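# Seat the lid fully on the box using suction arms

## Task

Place the lid onto the box so that it sits fully down. It must stay there by itself, because the robot holding it in place does not count. When finished, release the lid and move the arms away from it.

## Robot and tools

Robot: two arms, left_arm and right_arm. Each ends in a vacuum tool with a suction cup, not fingers. The cup point is the center of the cup's rim when it touches nothing, and the cup points along that point's own +z axis. About 4 cm back from the rim the tool widens, with its body and camera extending up to roughly 9 cm sideways, so leave clearance for it. A loose object may occasionally get nudged by an outside push.

Scene frame: all reported poses share one frame. The origin is on the table surface midway between the arms. +z is up, +x points out over the table, and left_arm sits on the +y side. The names left and right refer to the arms, not to image sides. Reported cup point positions can be slightly off, more so at long reach.

Row layout: every command row is one flat list of 14 numbers, each in [-1, 1], always covering both arms even if only one moves. Order: left dx, dy, dz, rx, ry, rz, left suction, then right dx, dy, dz, rx, ry, rz, right suction. dx to rz are an offset, not a pose: a target relative to the cup point's measured pose at the start of the action, expressed in the cup point's own axes (not the scene frame). A value of 1.0 equals 0.6 m for dx, dy, dz or 180 degrees for rotation; rx, ry, rz form a single rotation vector. Suction above 0.01 switches the vacuum on, 0.01 or less switches it off, and it keeps its last value, so repeat the current value for a tool you want unchanged (sending 0 turns it off).

execute_actions(actions): a list of actions. Each action is a table of up to 15 rows; each row lasts one control step of 1/30 s, and if fewer than 15 rows are given the last one repeats to fill 15 steps. All rows in an action are offsets from the pose at that action's start, not from the prior row. For the first action in a call, the start is the last pose reported in this scene. An empty list simply returns the current state and images. Per step the commanded pose is clipped to within 70 mm and 16 degrees of the measured pose, so large offsets need several actions; after an action an arm only reaches its last clipped pose. Position wins over orientation if both cannot be met.

move(target, speed, blocking): target is one 14-number row as above, offsets measured from the pose in the latest result that showed one. Each cup point travels a straight line toward its target, both finishing together, taking 0.5 to 10 s (cut off at 10 s). speed is the top path speed in m/s, 0.002 to 0.5, default 0.25; rotation is capped at twice that in rad/s. Paths ignore obstacles and the other arm, can lag, stray, or overshoot speed, especially with an arm nearly straight. Suction values are applied at the start. blocking=false returns after 0.5 s while motion continues; until a result shows it ended, other moves and action rows are refused, so use wait or stop. The result adds a move: line with the ending (done, off_target, moving, held, fault) and any limits; paced means the sent pose was clipped, held means a check blocked steps (motion may then jump faster). Distance of each cup point from its target is also given.

wait(seconds): 0 to 10 s, arms keep their last commands; returns early if a running move ends. stop(): brakes a running move to rest, needing room to do so. zoom_image(camera, region): enlarges part of cam_left_wrist or cam_right_wrist's latest image; region is [x0, y0, x1, y1] pixels, top-left origin, at most 504 by 504. Both cameras are 616x616 fisheye wrist views. finished_scene(scene): ends the current scene (pass its number) after the last command has been held; irreversible, and reports success.

Result lines: each arm's cup point position (m) and quaternion wxyz plus velocities; Hand target lines show where the controller is now driving each arm; pose unreachable means the clearance check altered or blocked that arm's command; joint positions and torques (offset, scaled, noisy; contact or load changes them at rest); flange force is the estimated external force including held weight, noisy, worst after sudden stops, sometimes no reading; suction_measured and part_present.

Gripping: turn suction on and press the 36 mm rim flat onto a smooth surface so it seals all around; holes, seams or object edges under the rim leak. suction_measured near 0 means no seal, 0.83 or more means airtight; part_present turns 1 at 0.50 and back to 0 below 0.45. Under vacuum the cup shortens, so a held part sits up to about 12 mm nearer the tool. Vacuum can lift a resting object even with the tool still. To release, set the object down on its support, then turn suction off, and back away at least 15 mm before the cup is clear. If the cup seals to the table it pins the tool; switch suction off.

Avoid: pushing or knocking anything off the table (fails the job); drops, slips, slams and hard presses; arms striking each other. Arms are stiff, so aiming even slightly past a contact can fault. A joint torque over its limit (waist and shoulder 316, elbow 148, wrist joints 41.8 N m) or an external force of 144 N stops that arm for 10 s and skips the rest of the call. Holding loads heats motors; a MOTOR HOT warning precedes an OVER-TEMPERATURE FAULT brake. Elbows never fully straighten. To keep an arm still, send the offset back to its desired pose in the first call, then zeros.

Each tool is called after "Request:" as name(argument=value, ...), one argument or row to a line, values as JSON.

## Session

Request:
execute_actions(
  actions=[],
)

Scene clock: 0.00 s.
left_arm: end_effector_position=(+0.6918, +0.3461, +0.3616) suction_measured=0.01 part_present=0 end_effector_quat_wxyz=(-0.001, -0.191, +0.982, -0.000) end_effector_velocity=(+0.000, -0.000, -0.000) end_effector_angular_velocity=(-0.000, -0.001, -0.000) | right_arm: end_effector_position=(+0.5954, -0.6678, +0.3632) suction_measured=0.01 part_present=0 end_effector_quat_wxyz=(+0.001, +0.344, +0.939, +0.000) end_effector_velocity=(+0.000, -0.000, -0.000) end_effector_angular_velocity=(-0.000, -0.000, -0.000)
Joint positions: left_arm=[-0.054  0.166  1.622 -0.001  1.355 -0.576] | right_arm=[-0.054  0.166  1.619 -0.     1.354  0.47 ]
Joint velocities: left_arm=[-0.    -0.     0.     0.    -0.001  0.   ] | right_arm=[-0.     0.001  0.     0.    -0.001  0.   ]
Joint torques (N m, as the joint torque sensors report them, + toward a larger angle): no reading
Flange force (N, the push that the arm receives, along the end effector's own x y z axes): no reading
Hand target (left_arm): +0.692, +0.346, +0.362; -0.001, -0.191, +0.982, -0.000
Hand target (right_arm): +0.595, -0.668, +0.363; +0.001, +0.344, +0.939, +0.000

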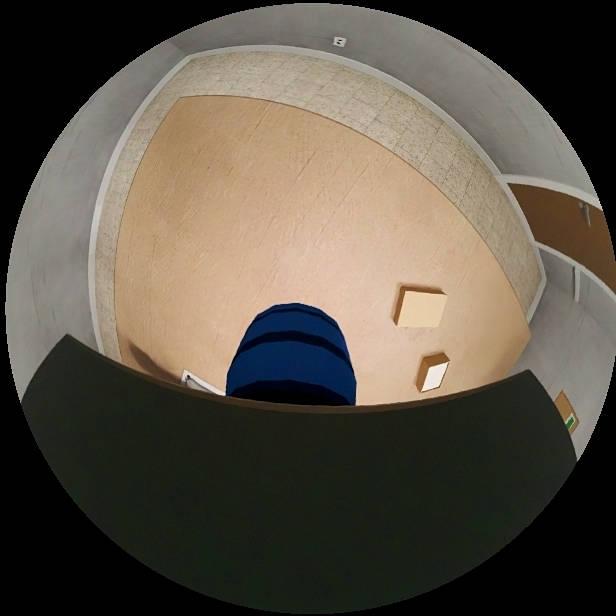

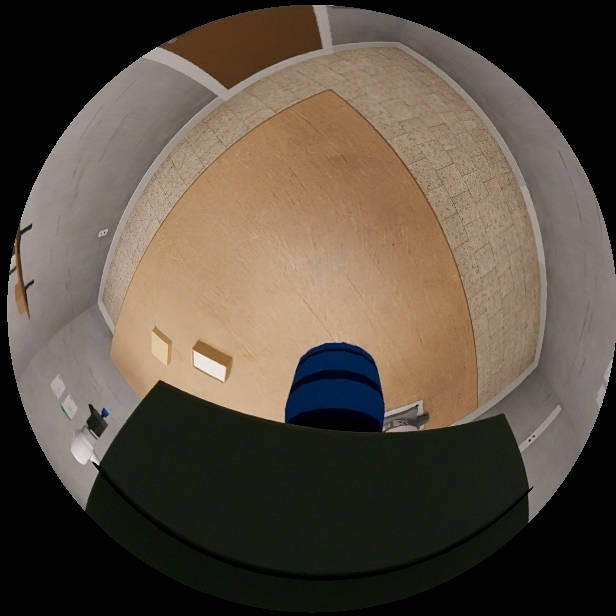

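Request:
move(
  target=[0.156,-0.386,0.1,0,0,0.1222,0,0,0,0,0,0,0,0],
  speed=0.4,
)

Request:
move(
  target=[0,0,0.2,0,0,0,0,0,0,0,0,0,0,0],
)

Scene clock: 1.67 s.
left_arm: end_effector_position=(+0.6921, +0.0967, +0.3018) suction_measured=0.01 part_present=0 end_effector_quat_wxyz=(-0.001, -0.000, +1.000, -0.000) end_effector_velocity=(+0.000, -0.001, -0.001) end_effector_angular_velocity=(+0.001, +0.001, -0.001) | right_arm: end_effector_position=(+0.5954, -0.6678, +0.3632) suction_measured=0.01 part_present=0 end_effector_quat_wxyz=(+0.001, +0.344, +0.939, +0.000) end_effector_velocity=(-0.000, +0.000, +0.000) end_effector_angular_velocity=(+0.000, -0.001, +0.000)
Joint positions: left_arm=[-0.395  0.312  1.547 -0.001  1.284 -0.533] | right_arm=[-0.054  0.166  1.619 -0.     1.354  0.47 ]
Joint velocities: left_arm=[-0.001  0.002 -0.001  0.     0.     0.   ] | right_arm=[ 0.    -0.001  0.     0.001 -0.001 -0.   ]
Joint torques (N m, as the joint torque sensors report them, + toward a larger angle): left_arm=[ -2.65 -68.19 -37.05   4.23  -0.04  -0.66] | right_arm=[  2.69 -54.64 -40.22   4.05   0.1    0.2 ]
Flange force (N, the push that the arm receives, along the end effector's own x y z axes): left_arm=[-3.1 3.5 -2.7] | right_arm=[2.0 -6.1 0.3]
Hand target (left_arm): +0.692, +0.097, +0.302; -0.001, -0.000, +1.000, -0.000
Hand target (right_arm): +0.595, -0.668, +0.363; +0.001, +0.344, +0.939, +0.000
Off the commanded pose (left_arm): 0.001 m, 0 deg.
Off the commanded pose (right_arm): 0.000 m, 0 deg.
move: done

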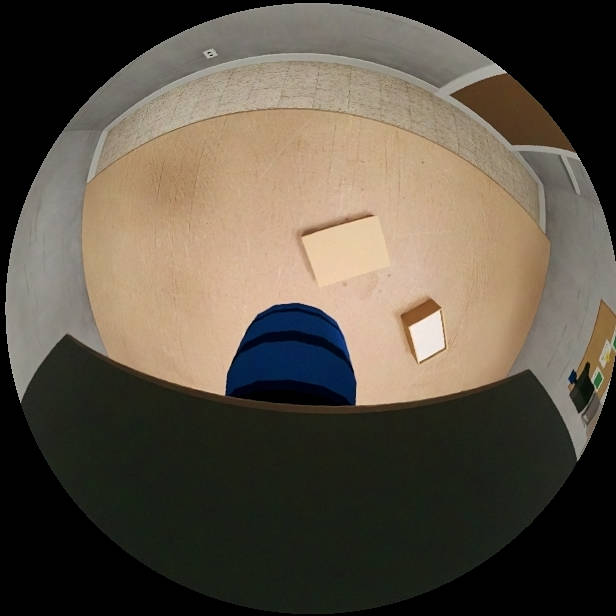

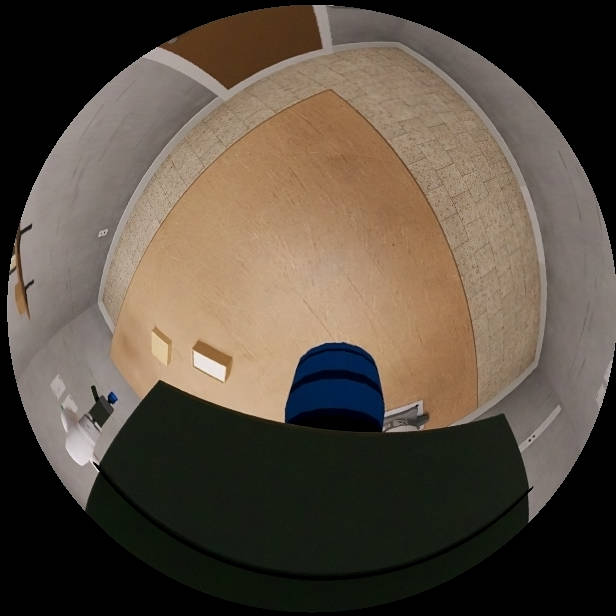

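Scene clock: 2.57 s.
left_arm: end_effector_position=(+0.6921, +0.0967, +0.1819) suction_measured=0.01 part_present=0 end_effector_quat_wxyz=(-0.001, -0.001, +1.000, -0.000) end_effector_velocity=(-0.000, +0.000, -0.002) end_effector_angular_velocity=(+0.001, +0.002, +0.000) | right_arm: end_effector_position=(+0.5954, -0.6678, +0.3632) suction_measured=0.01 part_present=0 end_effector_quat_wxyz=(+0.001, +0.344, +0.939, +0.000) end_effector_velocity=(+0.000, +0.000, -0.000) end_effector_angular_velocity=(+0.001, +0.000, -0.000)
Joint positions: left_arm=[-0.395  0.386  1.675 -0.001  1.082 -0.533] | right_arm=[-0.054  0.166  1.619 -0.     1.354  0.47 ]
Joint velocities: left_arm=[ 0.     0.002  0.001 -0.    -0.     0.   ] | right_arm=[ 0.     0.001 -0.     0.001 -0.     0.   ]
Joint torques (N m, as the joint torque sensors report them, + toward a larger angle): left_arm=[ -4.46 -72.16 -34.71   3.98  -0.06  -0.59] | right_arm=[  2.39 -55.28 -39.72   3.92  -0.03   0.08]
Flange force (N, the push that the arm receives, along the end effector's own x y z axes): left_arm=[-3.1 6.2 -2.2] | right_arm=[0.2 -4.4 -0.1]
Hand target (left_arm): +0.692, +0.097, +0.182; -0.001, -0.001, +1.000, -0.000
Hand target (right_arm): +0.595, -0.668, +0.363; +0.001, +0.344, +0.939, +0.000
Off the commanded pose (left_arm): 0.000 m, 0 deg.
Off the commanded pose (right_arm): 0.000 m, 0 deg.
move: done

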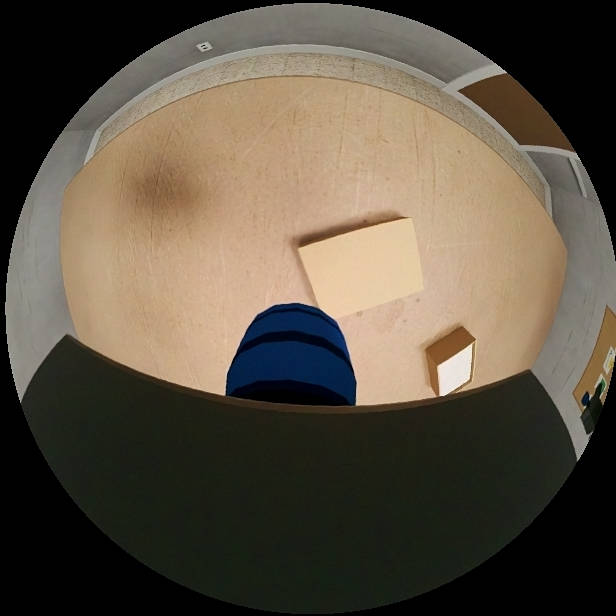

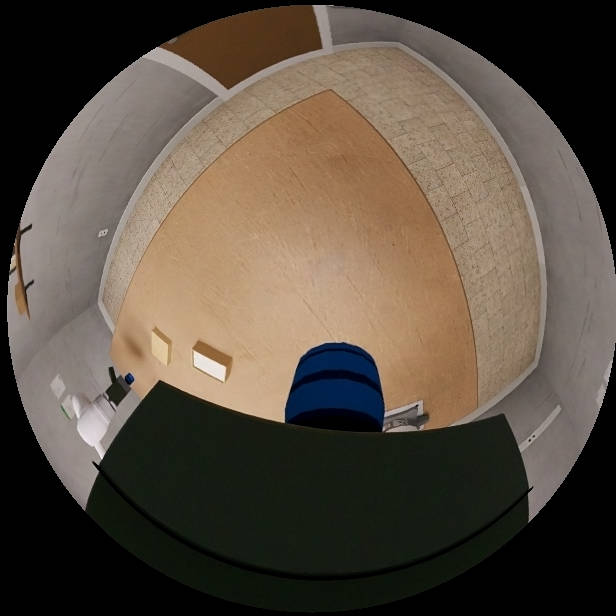

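Request:
move(
  target=[0,-0.105,0.1,0,0,-0.097,0,0,0,0,0,0,0,0],
)

Scene clock: 3.83 s.
left_arm: end_effector_position=(+0.6922, +0.0339, +0.1221) suction_measured=0.01 part_present=0 end_effector_quat_wxyz=(-0.001, -0.152, +0.988, -0.000) end_effector_velocity=(+0.000, -0.000, -0.001) end_effector_angular_velocity=(+0.000, -0.000, +0.001) | right_arm: end_effector_position=(+0.5954, -0.6678, +0.3632) suction_measured=0.01 part_present=0 end_effector_quat_wxyz=(+0.001, +0.344, +0.939, +0.000) end_effector_velocity=(+0.000, +0.001, +0.001) end_effector_angular_velocity=(+0.001, -0.001, +0.000)
Joint positions: left_arm=[-0.467  0.479  1.656 -0.001  1.008 -0.909] | right_arm=[-0.054  0.166  1.619 -0.     1.354  0.47 ]
Joint velocities: left_arm=[-0.     0.001 -0.     0.    -0.001 -0.002] | right_arm=[ 0.001 -0.    -0.001  0.001  0.001 -0.   ]
Joint torques (N m, as the joint torque sensors report them, + toward a larger angle): left_arm=[ -2.78 -79.25 -32.45   3.79  -0.14  -0.56] | right_arm=[  2.73 -55.64 -39.99   4.03   0.     0.17]
Flange force (N, the push that the arm receives, along the end effector's own x y z axes): left_arm=[-4.3 2.0 -3.2] | right_arm=[0.2 -5.0 0.3]
Hand target (left_arm): +0.692, +0.034, +0.122; -0.001, -0.152, +0.988, -0.000
Hand target (right_arm): +0.595, -0.668, +0.363; +0.001, +0.344, +0.939, +0.000
Off the commanded pose (left_arm): 0.000 m, 0 deg.
Off the commanded pose (right_arm): 0.000 m, 0 deg.
move: done

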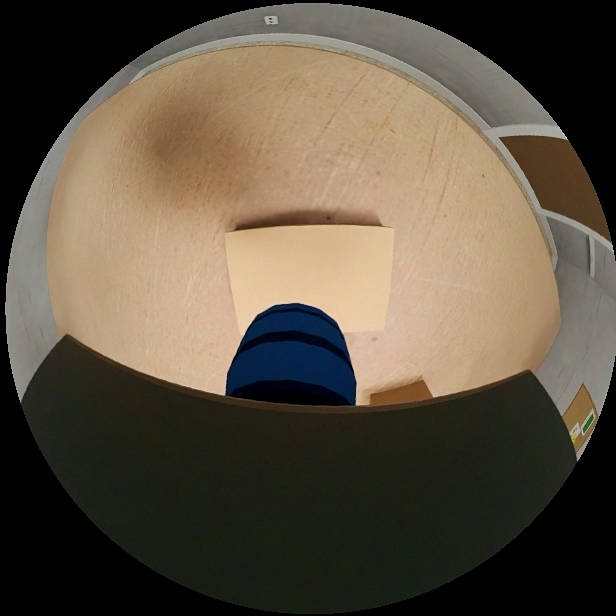

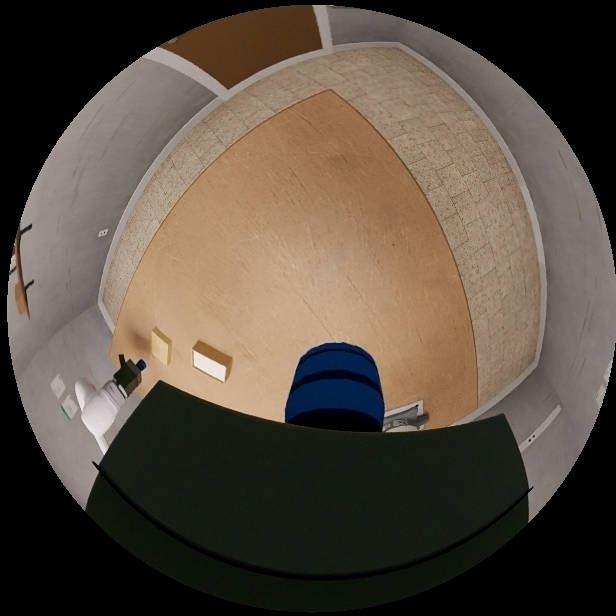

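Request:
zoom_image(
  camera="cam_left_wrist",
  region=[200,190,420,350],
)

Request:
move(
  target=[0.317,-0.197,-0.033,0,0,0.444,0,0,0,0,0,0,0,0],
  speed=0.5,
)

Request:
zoom_image(
  camera="cam_left_wrist",
  region=[200,190,420,350],
)

Region (200, 190, 420, 350) of cam_left_wrist's 616x616 image, scaled by 2.291, with more detail than that image has; it fills the top 367 rows of this view, and the rest is white.

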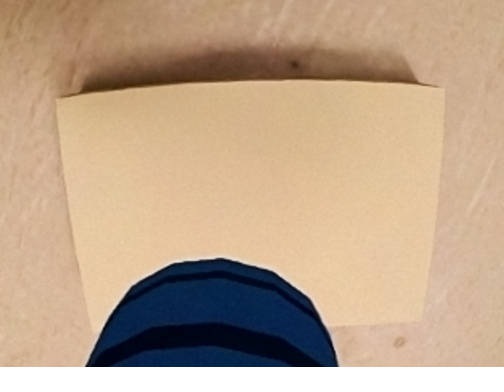

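Scene clock: 6.37 s.
left_arm: end_effector_position=(+0.5466, -0.1357, +0.1419) suction_measured=0.01 part_present=0 end_effector_quat_wxyz=(-0.001, +0.518, +0.855, -0.000) end_effector_velocity=(+0.000, -0.000, -0.001) end_effector_angular_velocity=(-0.000, +0.000, -0.002) | right_arm: end_effector_position=(+0.5954, -0.6678, +0.3632) suction_measured=0.01 part_present=0 end_effector_quat_wxyz=(+0.001, +0.344, +0.939, +0.000) end_effector_velocity=(-0.000, -0.000, -0.001) end_effector_angular_velocity=(-0.001, +0.001, +0.000)
Joint positions: left_arm=[-0.763  0.461  1.642 -0.001  1.039  0.189] | right_arm=[-0.054  0.166  1.619 -0.     1.354  0.47 ]
Joint velocities: left_arm=[-0.     0.001 -0.    -0.    -0.001  0.002] | right_arm=[ 0.     0.     0.001 -0.001 -0.001  0.   ]
Joint torques (N m, as the joint torque sensors report them, + toward a larger angle): left_arm=[ -2.1  -76.69 -33.26   4.02  -0.1   -0.52] | right_arm=[  3.52 -54.9  -39.75   4.12  -0.04   0.11]
Flange force (N, the push that the arm receives, along the end effector's own x y z axes): left_arm=[2.1 3.1 -4.2] | right_arm=[-0.2 -6.4 0.0]
Hand target (left_arm): +0.547, -0.136, +0.142; -0.001, +0.518, +0.855, -0.000
Hand target (right_arm): +0.595, -0.668, +0.363; +0.001, +0.344, +0.939, +0.000
Off the commanded pose (left_arm): 0.001 m, 0 deg.
Off the commanded pose (right_arm): 0.000 m, 0 deg.
move: done

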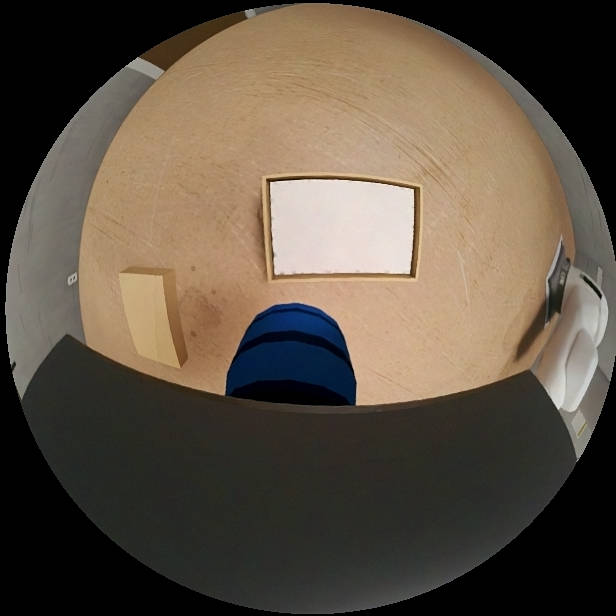

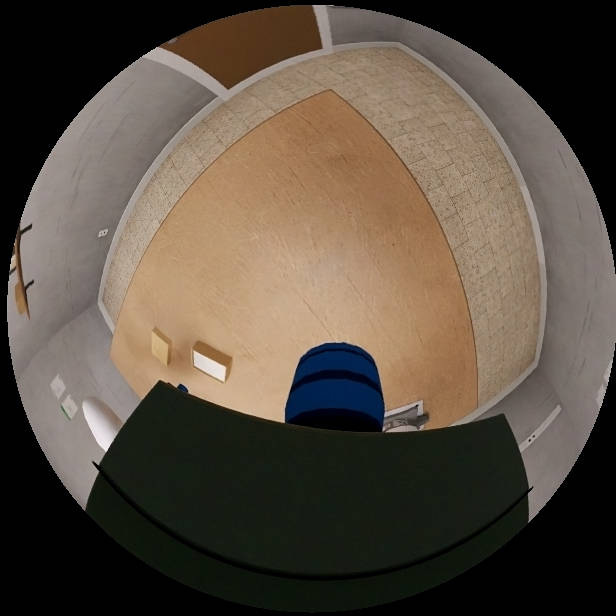

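Region (200, 190, 420, 350) of cam_left_wrist's 616x616 image, scaled by 2.291, with more detail than that image has; it fills the top 367 rows of this view, and the rest is white.

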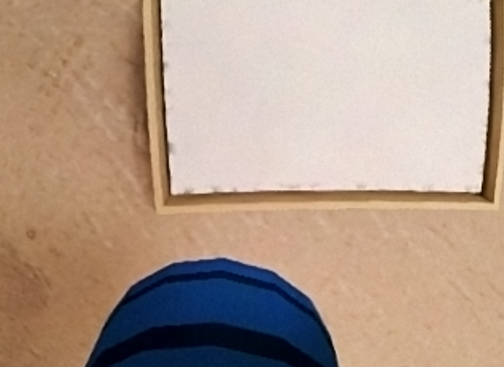

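Request:
move(
  target=[-0.067,-0.045,0,0,0,0,0,0,0,0,0,0,0,0],
)

Request:
zoom_image(
  camera="cam_left_wrist",
  region=[200,190,420,350],
)

Scene clock: 7.33 s.
left_arm: end_effector_position=(+0.5413, -0.1838, +0.1419) suction_measured=0.01 part_present=0 end_effector_quat_wxyz=(-0.001, +0.518, +0.855, -0.000) end_effector_velocity=(-0.000, -0.000, +0.001) end_effector_angular_velocity=(+0.000, +0.000, +0.000) | right_arm: end_effector_position=(+0.5954, -0.6678, +0.3632) suction_measured=0.01 part_present=0 end_effector_quat_wxyz=(+0.001, +0.344, +0.939, +0.000) end_effector_velocity=(+0.000, -0.000, +0.001) end_effector_angular_velocity=(-0.001, -0.001, +0.000)
Joint positions: left_arm=[-0.806  0.508  1.567 -0.001  1.067  0.146] | right_arm=[-0.054  0.166  1.619 -0.     1.354  0.47 ]
Joint velocities: left_arm=[-0.    -0.    -0.001 -0.     0.002 -0.001] | right_arm=[-0.    -0.    -0.001 -0.001  0.     0.   ]
Joint torques (N m, as the joint torque sensors report them, + toward a larger angle): left_arm=[ -4.3  -81.83 -33.41   3.81   0.06  -0.76] | right_arm=[  3.19 -54.53 -39.79   4.03  -0.03   0.09]
Flange force (N, the push that the arm receives, along the end effector's own x y z axes): left_arm=[1.3 6.4 -4.0] | right_arm=[0.8 -6.3 -0.4]
Hand target (left_arm): +0.541, -0.184, +0.142; -0.001, +0.518, +0.855, -0.000
Hand target (right_arm): +0.595, -0.668, +0.363; +0.001, +0.344, +0.939, +0.000
Off the commanded pose (left_arm): 0.000 m, 0 deg.
Off the commanded pose (right_arm): 0.000 m, 0 deg.
move: done

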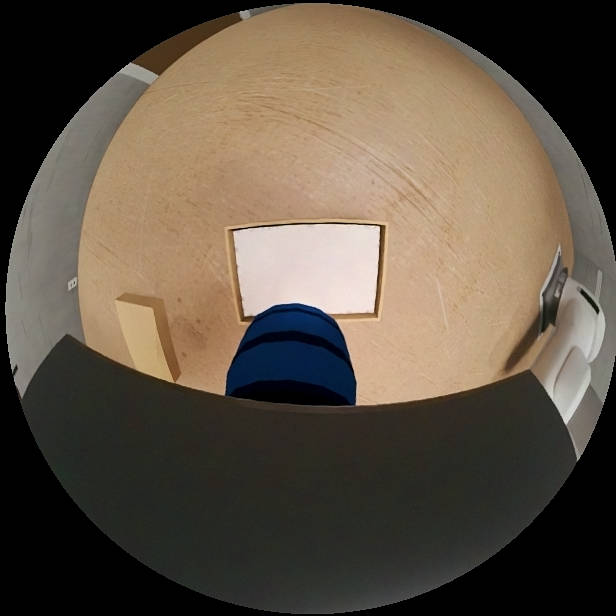

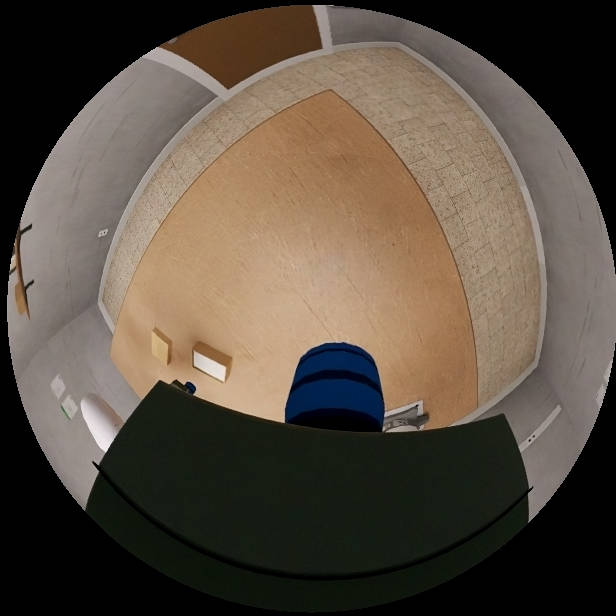

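Region (200, 190, 420, 350) of cam_left_wrist's 616x616 image, scaled by 2.291, with more detail than that image has; it fills the top 367 rows of this view, and the rest is white.

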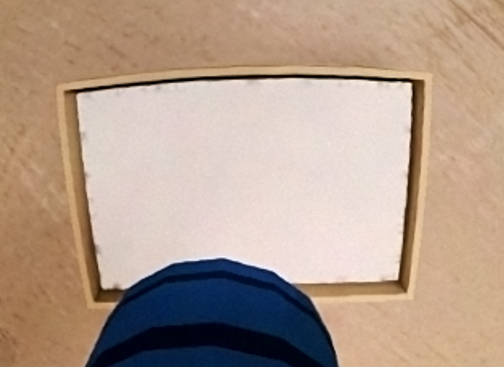

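Request:
move(
  target=[0.2039,0.3793,0.033,0,0,-0.444,0,0,0,0,0,0,0,0],
  speed=0.5,
)

Request:
zoom_image(
  camera="cam_left_wrist",
  region=[200,190,420,350],
)

Request:
move(
  target=[0,0,0.13,0,0,0,1,0,0,0,0,0,0,0],
  speed=0.1,
)

Scene clock: 9.67 s.
left_arm: end_effector_position=(+0.6860, +0.0297, +0.1220) suction_measured=0.01 part_present=0 end_effector_quat_wxyz=(-0.001, -0.152, +0.988, -0.000) end_effector_velocity=(+0.001, -0.000, +0.001) end_effector_angular_velocity=(-0.001, -0.001, +0.002) | right_arm: end_effector_position=(+0.5954, -0.6678, +0.3632) suction_measured=0.01 part_present=0 end_effector_quat_wxyz=(+0.001, +0.344, +0.939, +0.000) end_effector_velocity=(+0.001, +0.000, +0.000) end_effector_angular_velocity=(+0.000, -0.002, -0.000)
Joint positions: left_arm=[-0.476  0.474  1.663 -0.002  1.005 -0.919] | right_arm=[-0.054  0.166  1.619 -0.     1.354  0.47 ]
Joint velocities: left_arm=[ 0.     0.    -0.002  0.    -0.    -0.001] | right_arm=[ 0.     0.    -0.     0.001 -0.002 -0.   ]
Joint torques (N m, as the joint torque sensors report them, + toward a larger angle): left_arm=[ -3.93 -76.57 -33.23   3.85   0.    -0.61] | right_arm=[  2.67 -55.08 -39.76   3.87   0.07   0.17]
Flange force (N, the push that the arm receives, along the end effector's own x y z axes): left_arm=[-2.3 6.5 -3.8] | right_arm=[0.0 -5.1 0.1]
Hand target (left_arm): +0.686, +0.030, +0.122; -0.001, -0.152, +0.988, -0.000
Hand target (right_arm): +0.595, -0.668, +0.363; +0.001, +0.344, +0.939, +0.000
Off the commanded pose (left_arm): 0.000 m, 0 deg.
Off the commanded pose (right_arm): 0.000 m, 0 deg.
move: done

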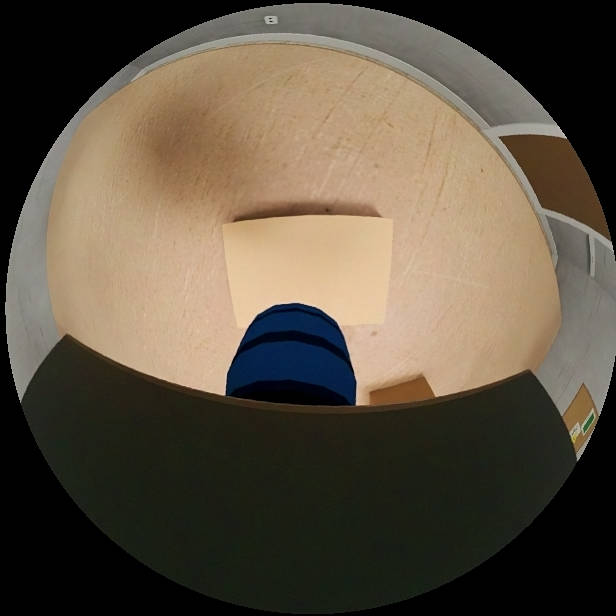

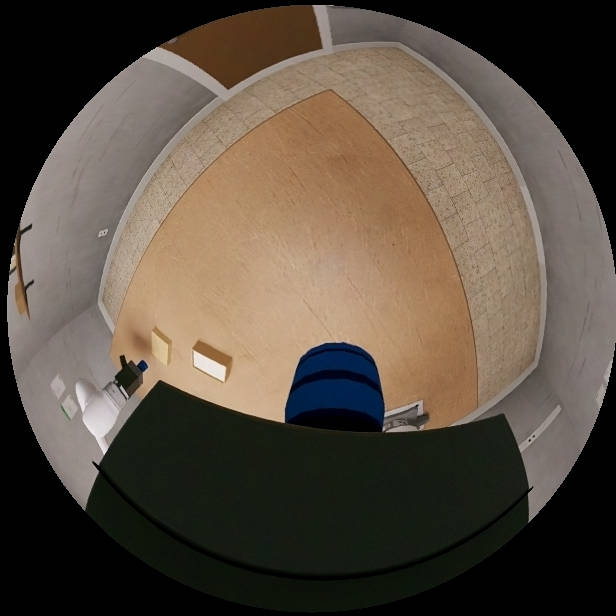

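Region (200, 190, 420, 350) of cam_left_wrist's 616x616 image, scaled by 2.291, with more detail than that image has; it fills the top 367 rows of this view, and the rest is white.

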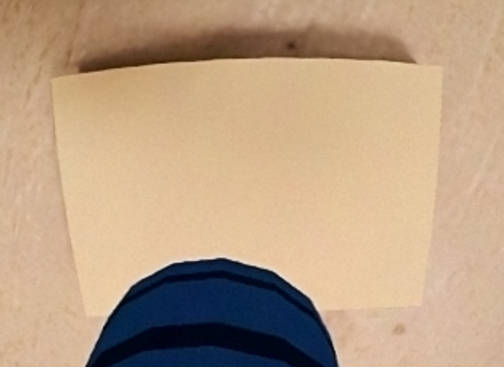

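Scene clock: 10.77 s.
left_arm: end_effector_position=(+0.6861, +0.0297, +0.0442) suction_measured=0.01 part_present=0 end_effector_quat_wxyz=(-0.001, -0.153, +0.988, -0.000) end_effector_velocity=(+0.000, -0.000, -0.000) end_effector_angular_velocity=(-0.001, -0.001, +0.000) | right_arm: end_effector_position=(+0.5954, -0.6678, +0.3632) suction_measured=0.01 part_present=0 end_effector_quat_wxyz=(+0.001, +0.344, +0.939, +0.000) end_effector_velocity=(+0.000, -0.000, +0.000) end_effector_angular_velocity=(+0.000, -0.000, -0.000)
Joint positions: left_arm=[-0.476  0.549  1.711 -0.002  0.883 -0.919] | right_arm=[-0.054  0.166  1.619 -0.     1.354  0.47 ]
Joint velocities: left_arm=[ 0.     0.     0.001 -0.    -0.002 -0.   ] | right_arm=[-0.    -0.    -0.001  0.     0.    -0.   ]
Joint torques (N m, as the joint torque sensors report them, + toward a larger angle): left_arm=[ -2.04 -80.66 -29.82   3.36   0.06  -0.45] | right_arm=[  2.55 -55.42 -39.73   4.04   0.02   0.14]
Flange force (N, the push that the arm receives, along the end effector's own x y z axes): left_arm=[-1.4 3.4 -4.6] | right_arm=[-0.1 -4.8 -0.1]
Hand target (left_arm): +0.686, +0.030, +0.044; -0.001, -0.153, +0.988, -0.000
Hand target (right_arm): +0.595, -0.668, +0.363; +0.001, +0.344, +0.939, +0.000
Off the commanded pose (left_arm): 0.000 m, 0 deg.
Off the commanded pose (right_arm): 0.000 m, 0 deg.
move: done

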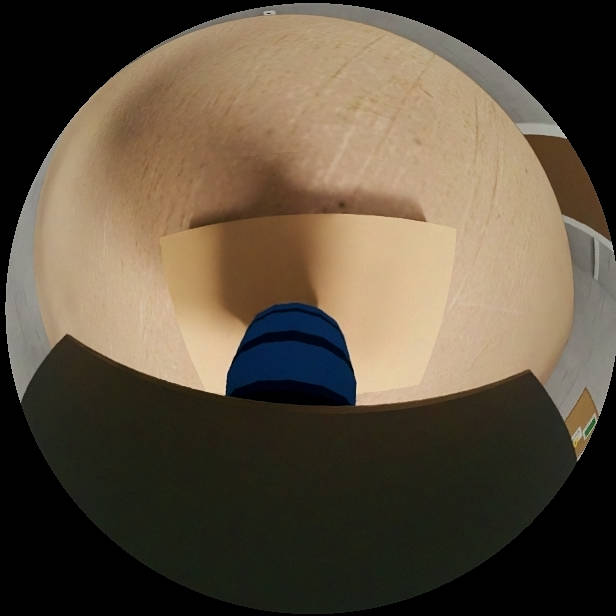

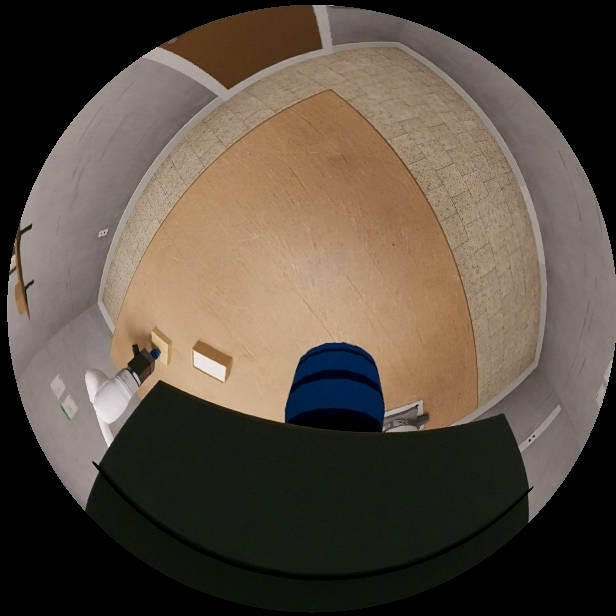

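Request:
move(
  target=[0,-0.0012,0.024,0,0,0,1,0,0,0,0,0,0,0],
  speed=0.03,
)

Scene clock: 11.77 s.
left_arm: end_effector_position=(+0.6863, +0.0290, +0.0298) suction_measured=0.01 part_present=0 end_effector_quat_wxyz=(-0.001, -0.153, +0.988, -0.000) end_effector_velocity=(-0.000, -0.000, +0.000) end_effector_angular_velocity=(-0.001, -0.001, -0.000) | right_arm: end_effector_position=(+0.5954, -0.6678, +0.3632) suction_measured=0.01 part_present=0 end_effector_quat_wxyz=(+0.001, +0.344, +0.939, +0.000) end_effector_velocity=(+0.000, -0.000, -0.000) end_effector_angular_velocity=(-0.001, +0.000, +0.001)
Joint positions: left_arm=[-0.476  0.565  1.717 -0.002  0.862 -0.919] | right_arm=[-0.054  0.166  1.619 -0.     1.354  0.47 ]
Joint velocities: left_arm=[-0.    -0.001  0.     0.    -0.    -0.   ] | right_arm=[ 0.     0.001 -0.001 -0.001  0.    -0.001]
Joint torques (N m, as the joint torque sensors report them, + toward a larger angle): left_arm=[ -1.86 -82.94 -28.49   3.27   0.    -0.65] | right_arm=[  2.09 -54.15 -39.81   4.     0.09   0.09]
Flange force (N, the push that the arm receives, along the end effector's own x y z axes): left_arm=[-3.7 0.7 -3.7] | right_arm=[1.8 -4.9 -0.2]
Hand target (left_arm): +0.686, +0.029, +0.030; -0.001, -0.153, +0.988, -0.000
Hand target (right_arm): +0.595, -0.668, +0.363; +0.001, +0.344, +0.939, +0.000
Off the commanded pose (left_arm): 0.000 m, 0 deg.
Off the commanded pose (right_arm): 0.000 m, 0 deg.
move: done

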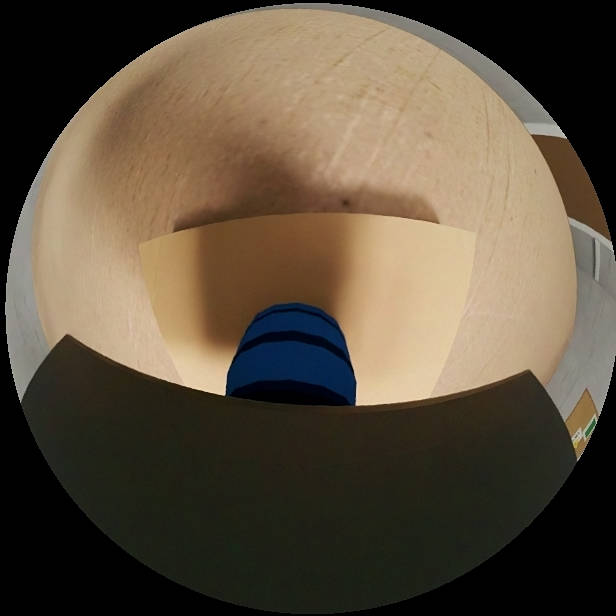

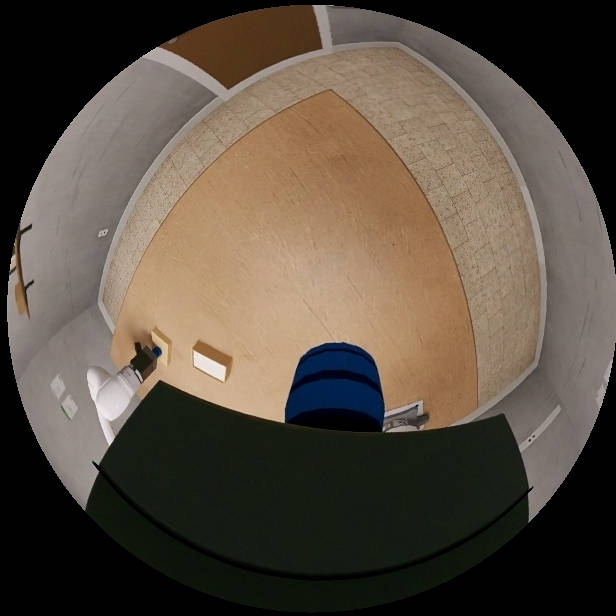

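Request:
move(
  target=[0,0,0.014,0,0,0,1,0,0,0,0,0,0,0],
  speed=0.02,
)

Scene clock: 12.80 s.
left_arm: end_effector_position=(+0.6863, +0.0290, +0.0214) suction_measured=0.95 part_present=1 end_effector_quat_wxyz=(-0.001, -0.153, +0.988, -0.000) end_effector_velocity=(-0.000, +0.000, -0.001) end_effector_angular_velocity=(+0.001, +0.001, +0.000) | right_arm: end_effector_position=(+0.5954, -0.6678, +0.3632) suction_measured=0.01 part_present=0 end_effector_quat_wxyz=(+0.001, +0.344, +0.939, +0.000) end_effector_velocity=(-0.000, -0.001, -0.000) end_effector_angular_velocity=(-0.002, +0.001, +0.000)
Joint positions: left_arm=[-0.476  0.574  1.72  -0.002  0.849 -0.919] | right_arm=[-0.054  0.166  1.619 -0.     1.354  0.47 ]
Joint velocities: left_arm=[-0.     0.001  0.    -0.    -0.    -0.   ] | right_arm=[-0.    -0.     0.    -0.002  0.    -0.   ]
Joint torques (N m, as the joint torque sensors report them, + toward a larger angle): left_arm=[ -2.79 -83.36 -29.05   3.4    0.32  -0.69] | right_arm=[  2.92 -55.45 -40.16   3.94  -0.01   0.21]
Flange force (N, the push that the arm receives, along the end effector's own x y z axes): left_arm=[-3.4 3.0 -2.3] | right_arm=[0.2 -5.7 0.7]
Hand target (left_arm): +0.686, +0.029, +0.021; -0.001, -0.153, +0.988, -0.000
Hand target (right_arm): +0.595, -0.668, +0.363; +0.001, +0.344, +0.939, +0.000
Off the commanded pose (left_arm): 0.000 m, 0 deg.
Off the commanded pose (right_arm): 0.000 m, 0 deg.
move: done

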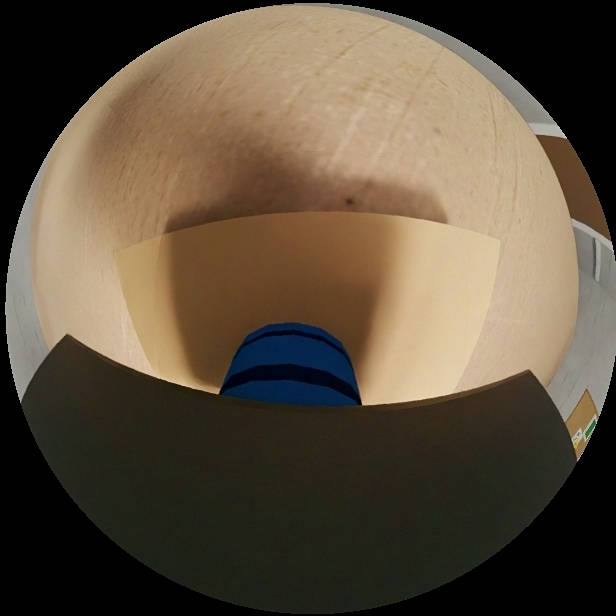

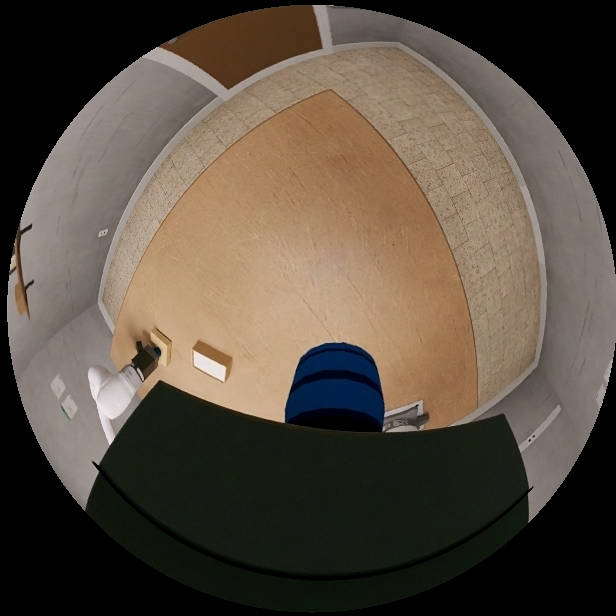

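Request:
move(
  target=[0,0,-0.11,0,0,0,1,0,0,0,0,0,0,0],
)

Request:
move(
  target=[0.3373,-0.2653,0,0,0,0.444,1,0,0,0.3,0,0,0,0],
  speed=0.4,
)

Request:
move(
  target=[0,0,0.035,0,0,0,1,0,0,0,0,0,0,0],
  speed=0.04,
)

Request:
zoom_image(
  camera="cam_right_wrist",
  region=[90,290,230,430],
)

Scene clock: 14.07 s.
left_arm: end_effector_position=(+0.6863, +0.0290, +0.0873) suction_measured=0.95 part_present=1 end_effector_quat_wxyz=(-0.001, -0.153, +0.988, -0.000) end_effector_velocity=(+0.000, +0.000, +0.000) end_effector_angular_velocity=(-0.000, -0.000, +0.000) | right_arm: end_effector_position=(+0.5954, -0.6678, +0.3632) suction_measured=0.01 part_present=0 end_effector_quat_wxyz=(+0.001, +0.344, +0.939, +0.000) end_effector_velocity=(+0.000, -0.000, -0.000) end_effector_angular_velocity=(+0.000, -0.001, -0.000)
Joint positions: left_arm=[-0.476  0.507  1.685 -0.002  0.951 -0.919] | right_arm=[-0.054  0.166  1.619 -0.     1.354  0.47 ]
Joint velocities: left_arm=[ 0. -0.  0. -0. -0. -0.] | right_arm=[-0.     0.    -0.     0.    -0.001  0.   ]
Joint torques (N m, as the joint torque sensors report them, + toward a larger angle): left_arm=[ -2.78 -80.05 -31.28   3.66   0.    -0.43] | right_arm=[  2.78 -54.87 -39.68   3.98   0.02   0.12]
Flange force (N, the push that the arm receives, along the end effector's own x y z axes): left_arm=[-3.6 2.5 -3.3] | right_arm=[0.3 -5.3 -0.1]
Hand target (left_arm): +0.686, +0.029, +0.087; -0.001, -0.153, +0.988, -0.000
Hand target (right_arm): +0.595, -0.668, +0.363; +0.001, +0.344, +0.939, +0.000
Off the commanded pose (left_arm): 0.000 m, 0 deg.
Off the commanded pose (right_arm): 0.000 m, 0 deg.
move: done

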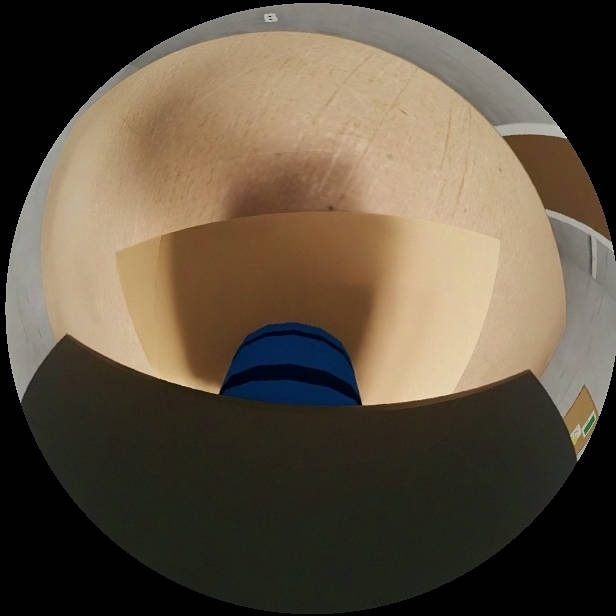

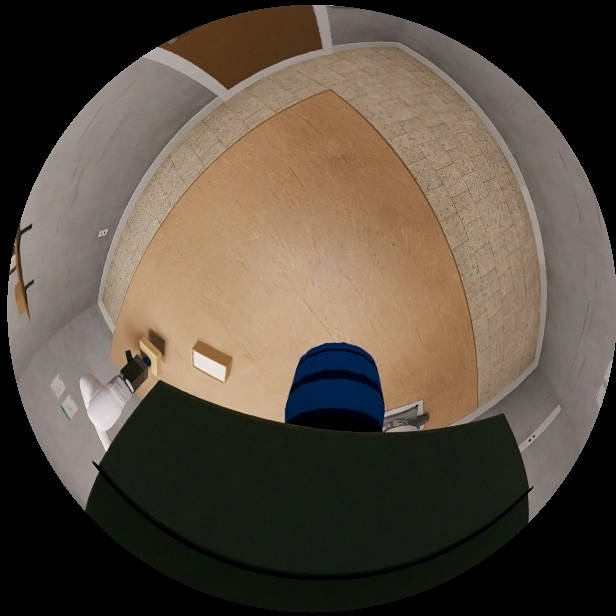

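Scene clock: 16.27 s.
left_arm: end_effector_position=(+0.5414, -0.1834, +0.0874) suction_measured=0.95 part_present=1 end_effector_quat_wxyz=(-0.001, +0.518, +0.855, -0.000) end_effector_velocity=(-0.000, -0.000, +0.000) end_effector_angular_velocity=(-0.000, -0.000, -0.002) | right_arm: end_effector_position=(+0.5958, -0.6679, +0.1831) suction_measured=0.01 part_present=0 end_effector_quat_wxyz=(+0.001, +0.344, +0.939, +0.000) end_effector_velocity=(-0.001, +0.000, +0.000) end_effector_angular_velocity=(+0.000, +0.001, -0.000)
Joint positions: left_arm=[-0.805  0.554  1.606 -0.001  0.983  0.147] | right_arm=[-0.054  0.274  1.83  -0.     1.035  0.47 ]
Joint velocities: left_arm=[-0.    -0.    -0.    -0.     0.     0.002] | right_arm=[-0.    -0.001  0.001  0.     0.001  0.   ]
Joint torques (N m, as the joint torque sensors report them, + toward a larger angle): left_arm=[ -2.81 -82.4  -32.66   3.79  -0.02  -0.45] | right_arm=[  3.05 -61.05 -35.     3.44   0.09   0.09]
Flange force (N, the push that the arm receives, along the end effector's own x y z axes): left_arm=[5.2 3.3 -5.2] | right_arm=[0.3 -5.7 -1.1]
Hand target (left_arm): +0.541, -0.183, +0.087; -0.001, +0.518, +0.855, -0.000
Hand target (right_arm): +0.596, -0.668, +0.183; +0.001, +0.344, +0.939, +0.000
Off the commanded pose (left_arm): 0.000 m, 0 deg.
Off the commanded pose (right_arm): 0.000 m, 0 deg.
move: done

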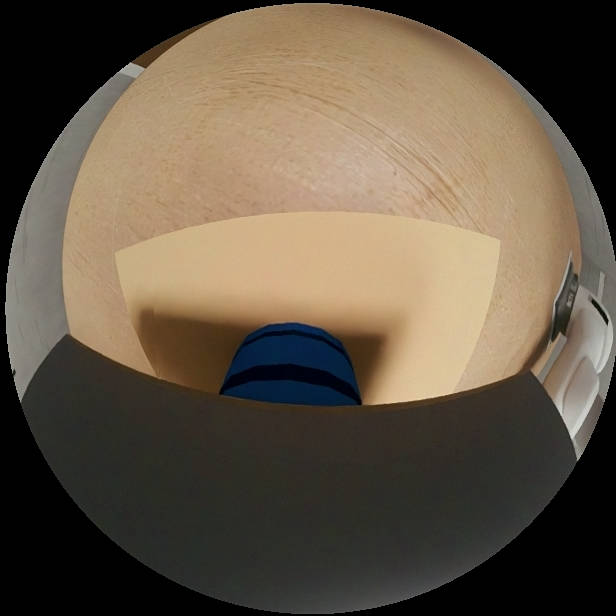

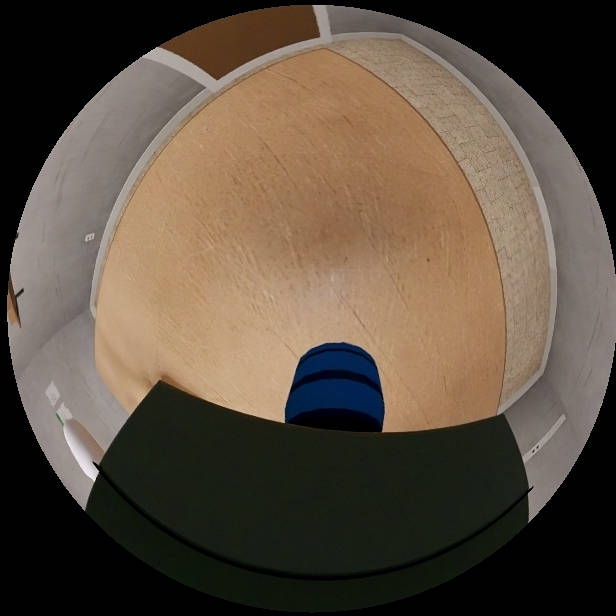

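Scene clock: 17.07 s.
left_arm: end_effector_position=(+0.5415, -0.1834, +0.0665) suction_measured=0.95 part_present=1 end_effector_quat_wxyz=(-0.001, +0.518, +0.855, -0.000) end_effector_velocity=(-0.000, +0.000, +0.001) end_effector_angular_velocity=(-0.000, -0.000, +0.000) | right_arm: end_effector_position=(+0.5958, -0.6679, +0.1831) suction_measured=0.01 part_present=0 end_effector_quat_wxyz=(+0.001, +0.344, +0.939, +0.000) end_effector_velocity=(-0.000, -0.000, -0.001) end_effector_angular_velocity=(+0.000, +0.001, -0.000)
Joint positions: left_arm=[-0.805  0.573  1.619 -0.001  0.951  0.147] | right_arm=[-0.054  0.274  1.83  -0.     1.035  0.47 ]
Joint velocities: left_arm=[-0.    -0.001  0.     0.     0.    -0.   ] | right_arm=[-0.     0.001  0.     0.     0.     0.   ]
Joint torques (N m, as the joint torque sensors report them, + toward a larger angle): left_arm=[ -2.81 -83.86 -31.68   3.6    0.05  -0.49] | right_arm=[  2.77 -61.64 -34.96   3.57   0.06   0.22]
Flange force (N, the push that the arm receives, along the end effector's own x y z axes): left_arm=[3.8 3.5 -5.0] | right_arm=[-0.9 -4.8 -0.3]
Hand target (left_arm): +0.541, -0.183, +0.066; -0.001, +0.518, +0.856, -0.000
Hand target (right_arm): +0.596, -0.668, +0.183; +0.001, +0.344, +0.939, +0.000
Off the commanded pose (left_arm): 0.000 m, 0 deg.
Off the commanded pose (right_arm): 0.000 m, 0 deg.
move: done

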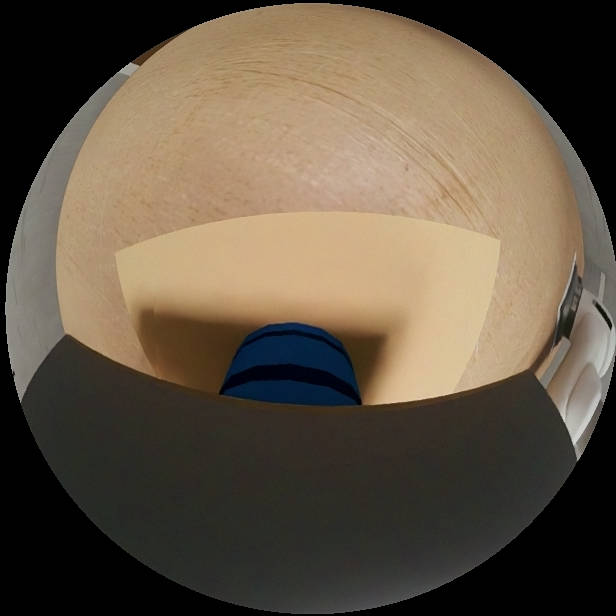

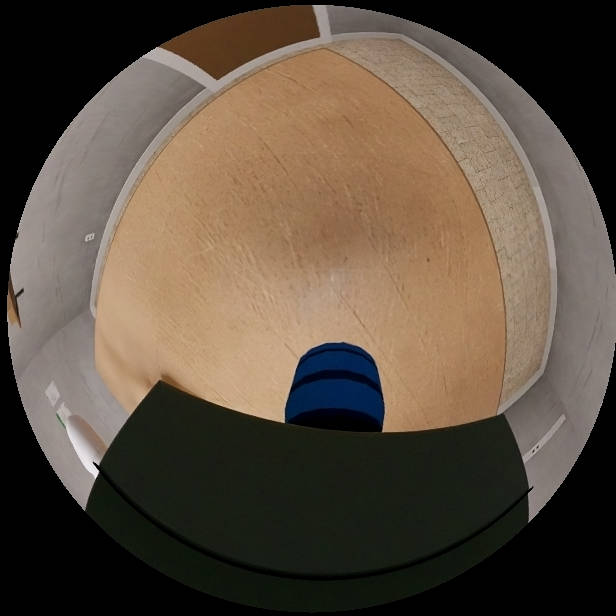

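Region (90, 290, 230, 430) of cam_right_wrist's 616x616 image, scaled by 3.600, with more detail than that image has.

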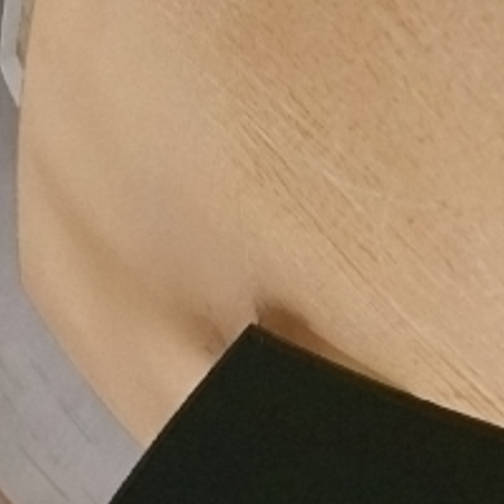

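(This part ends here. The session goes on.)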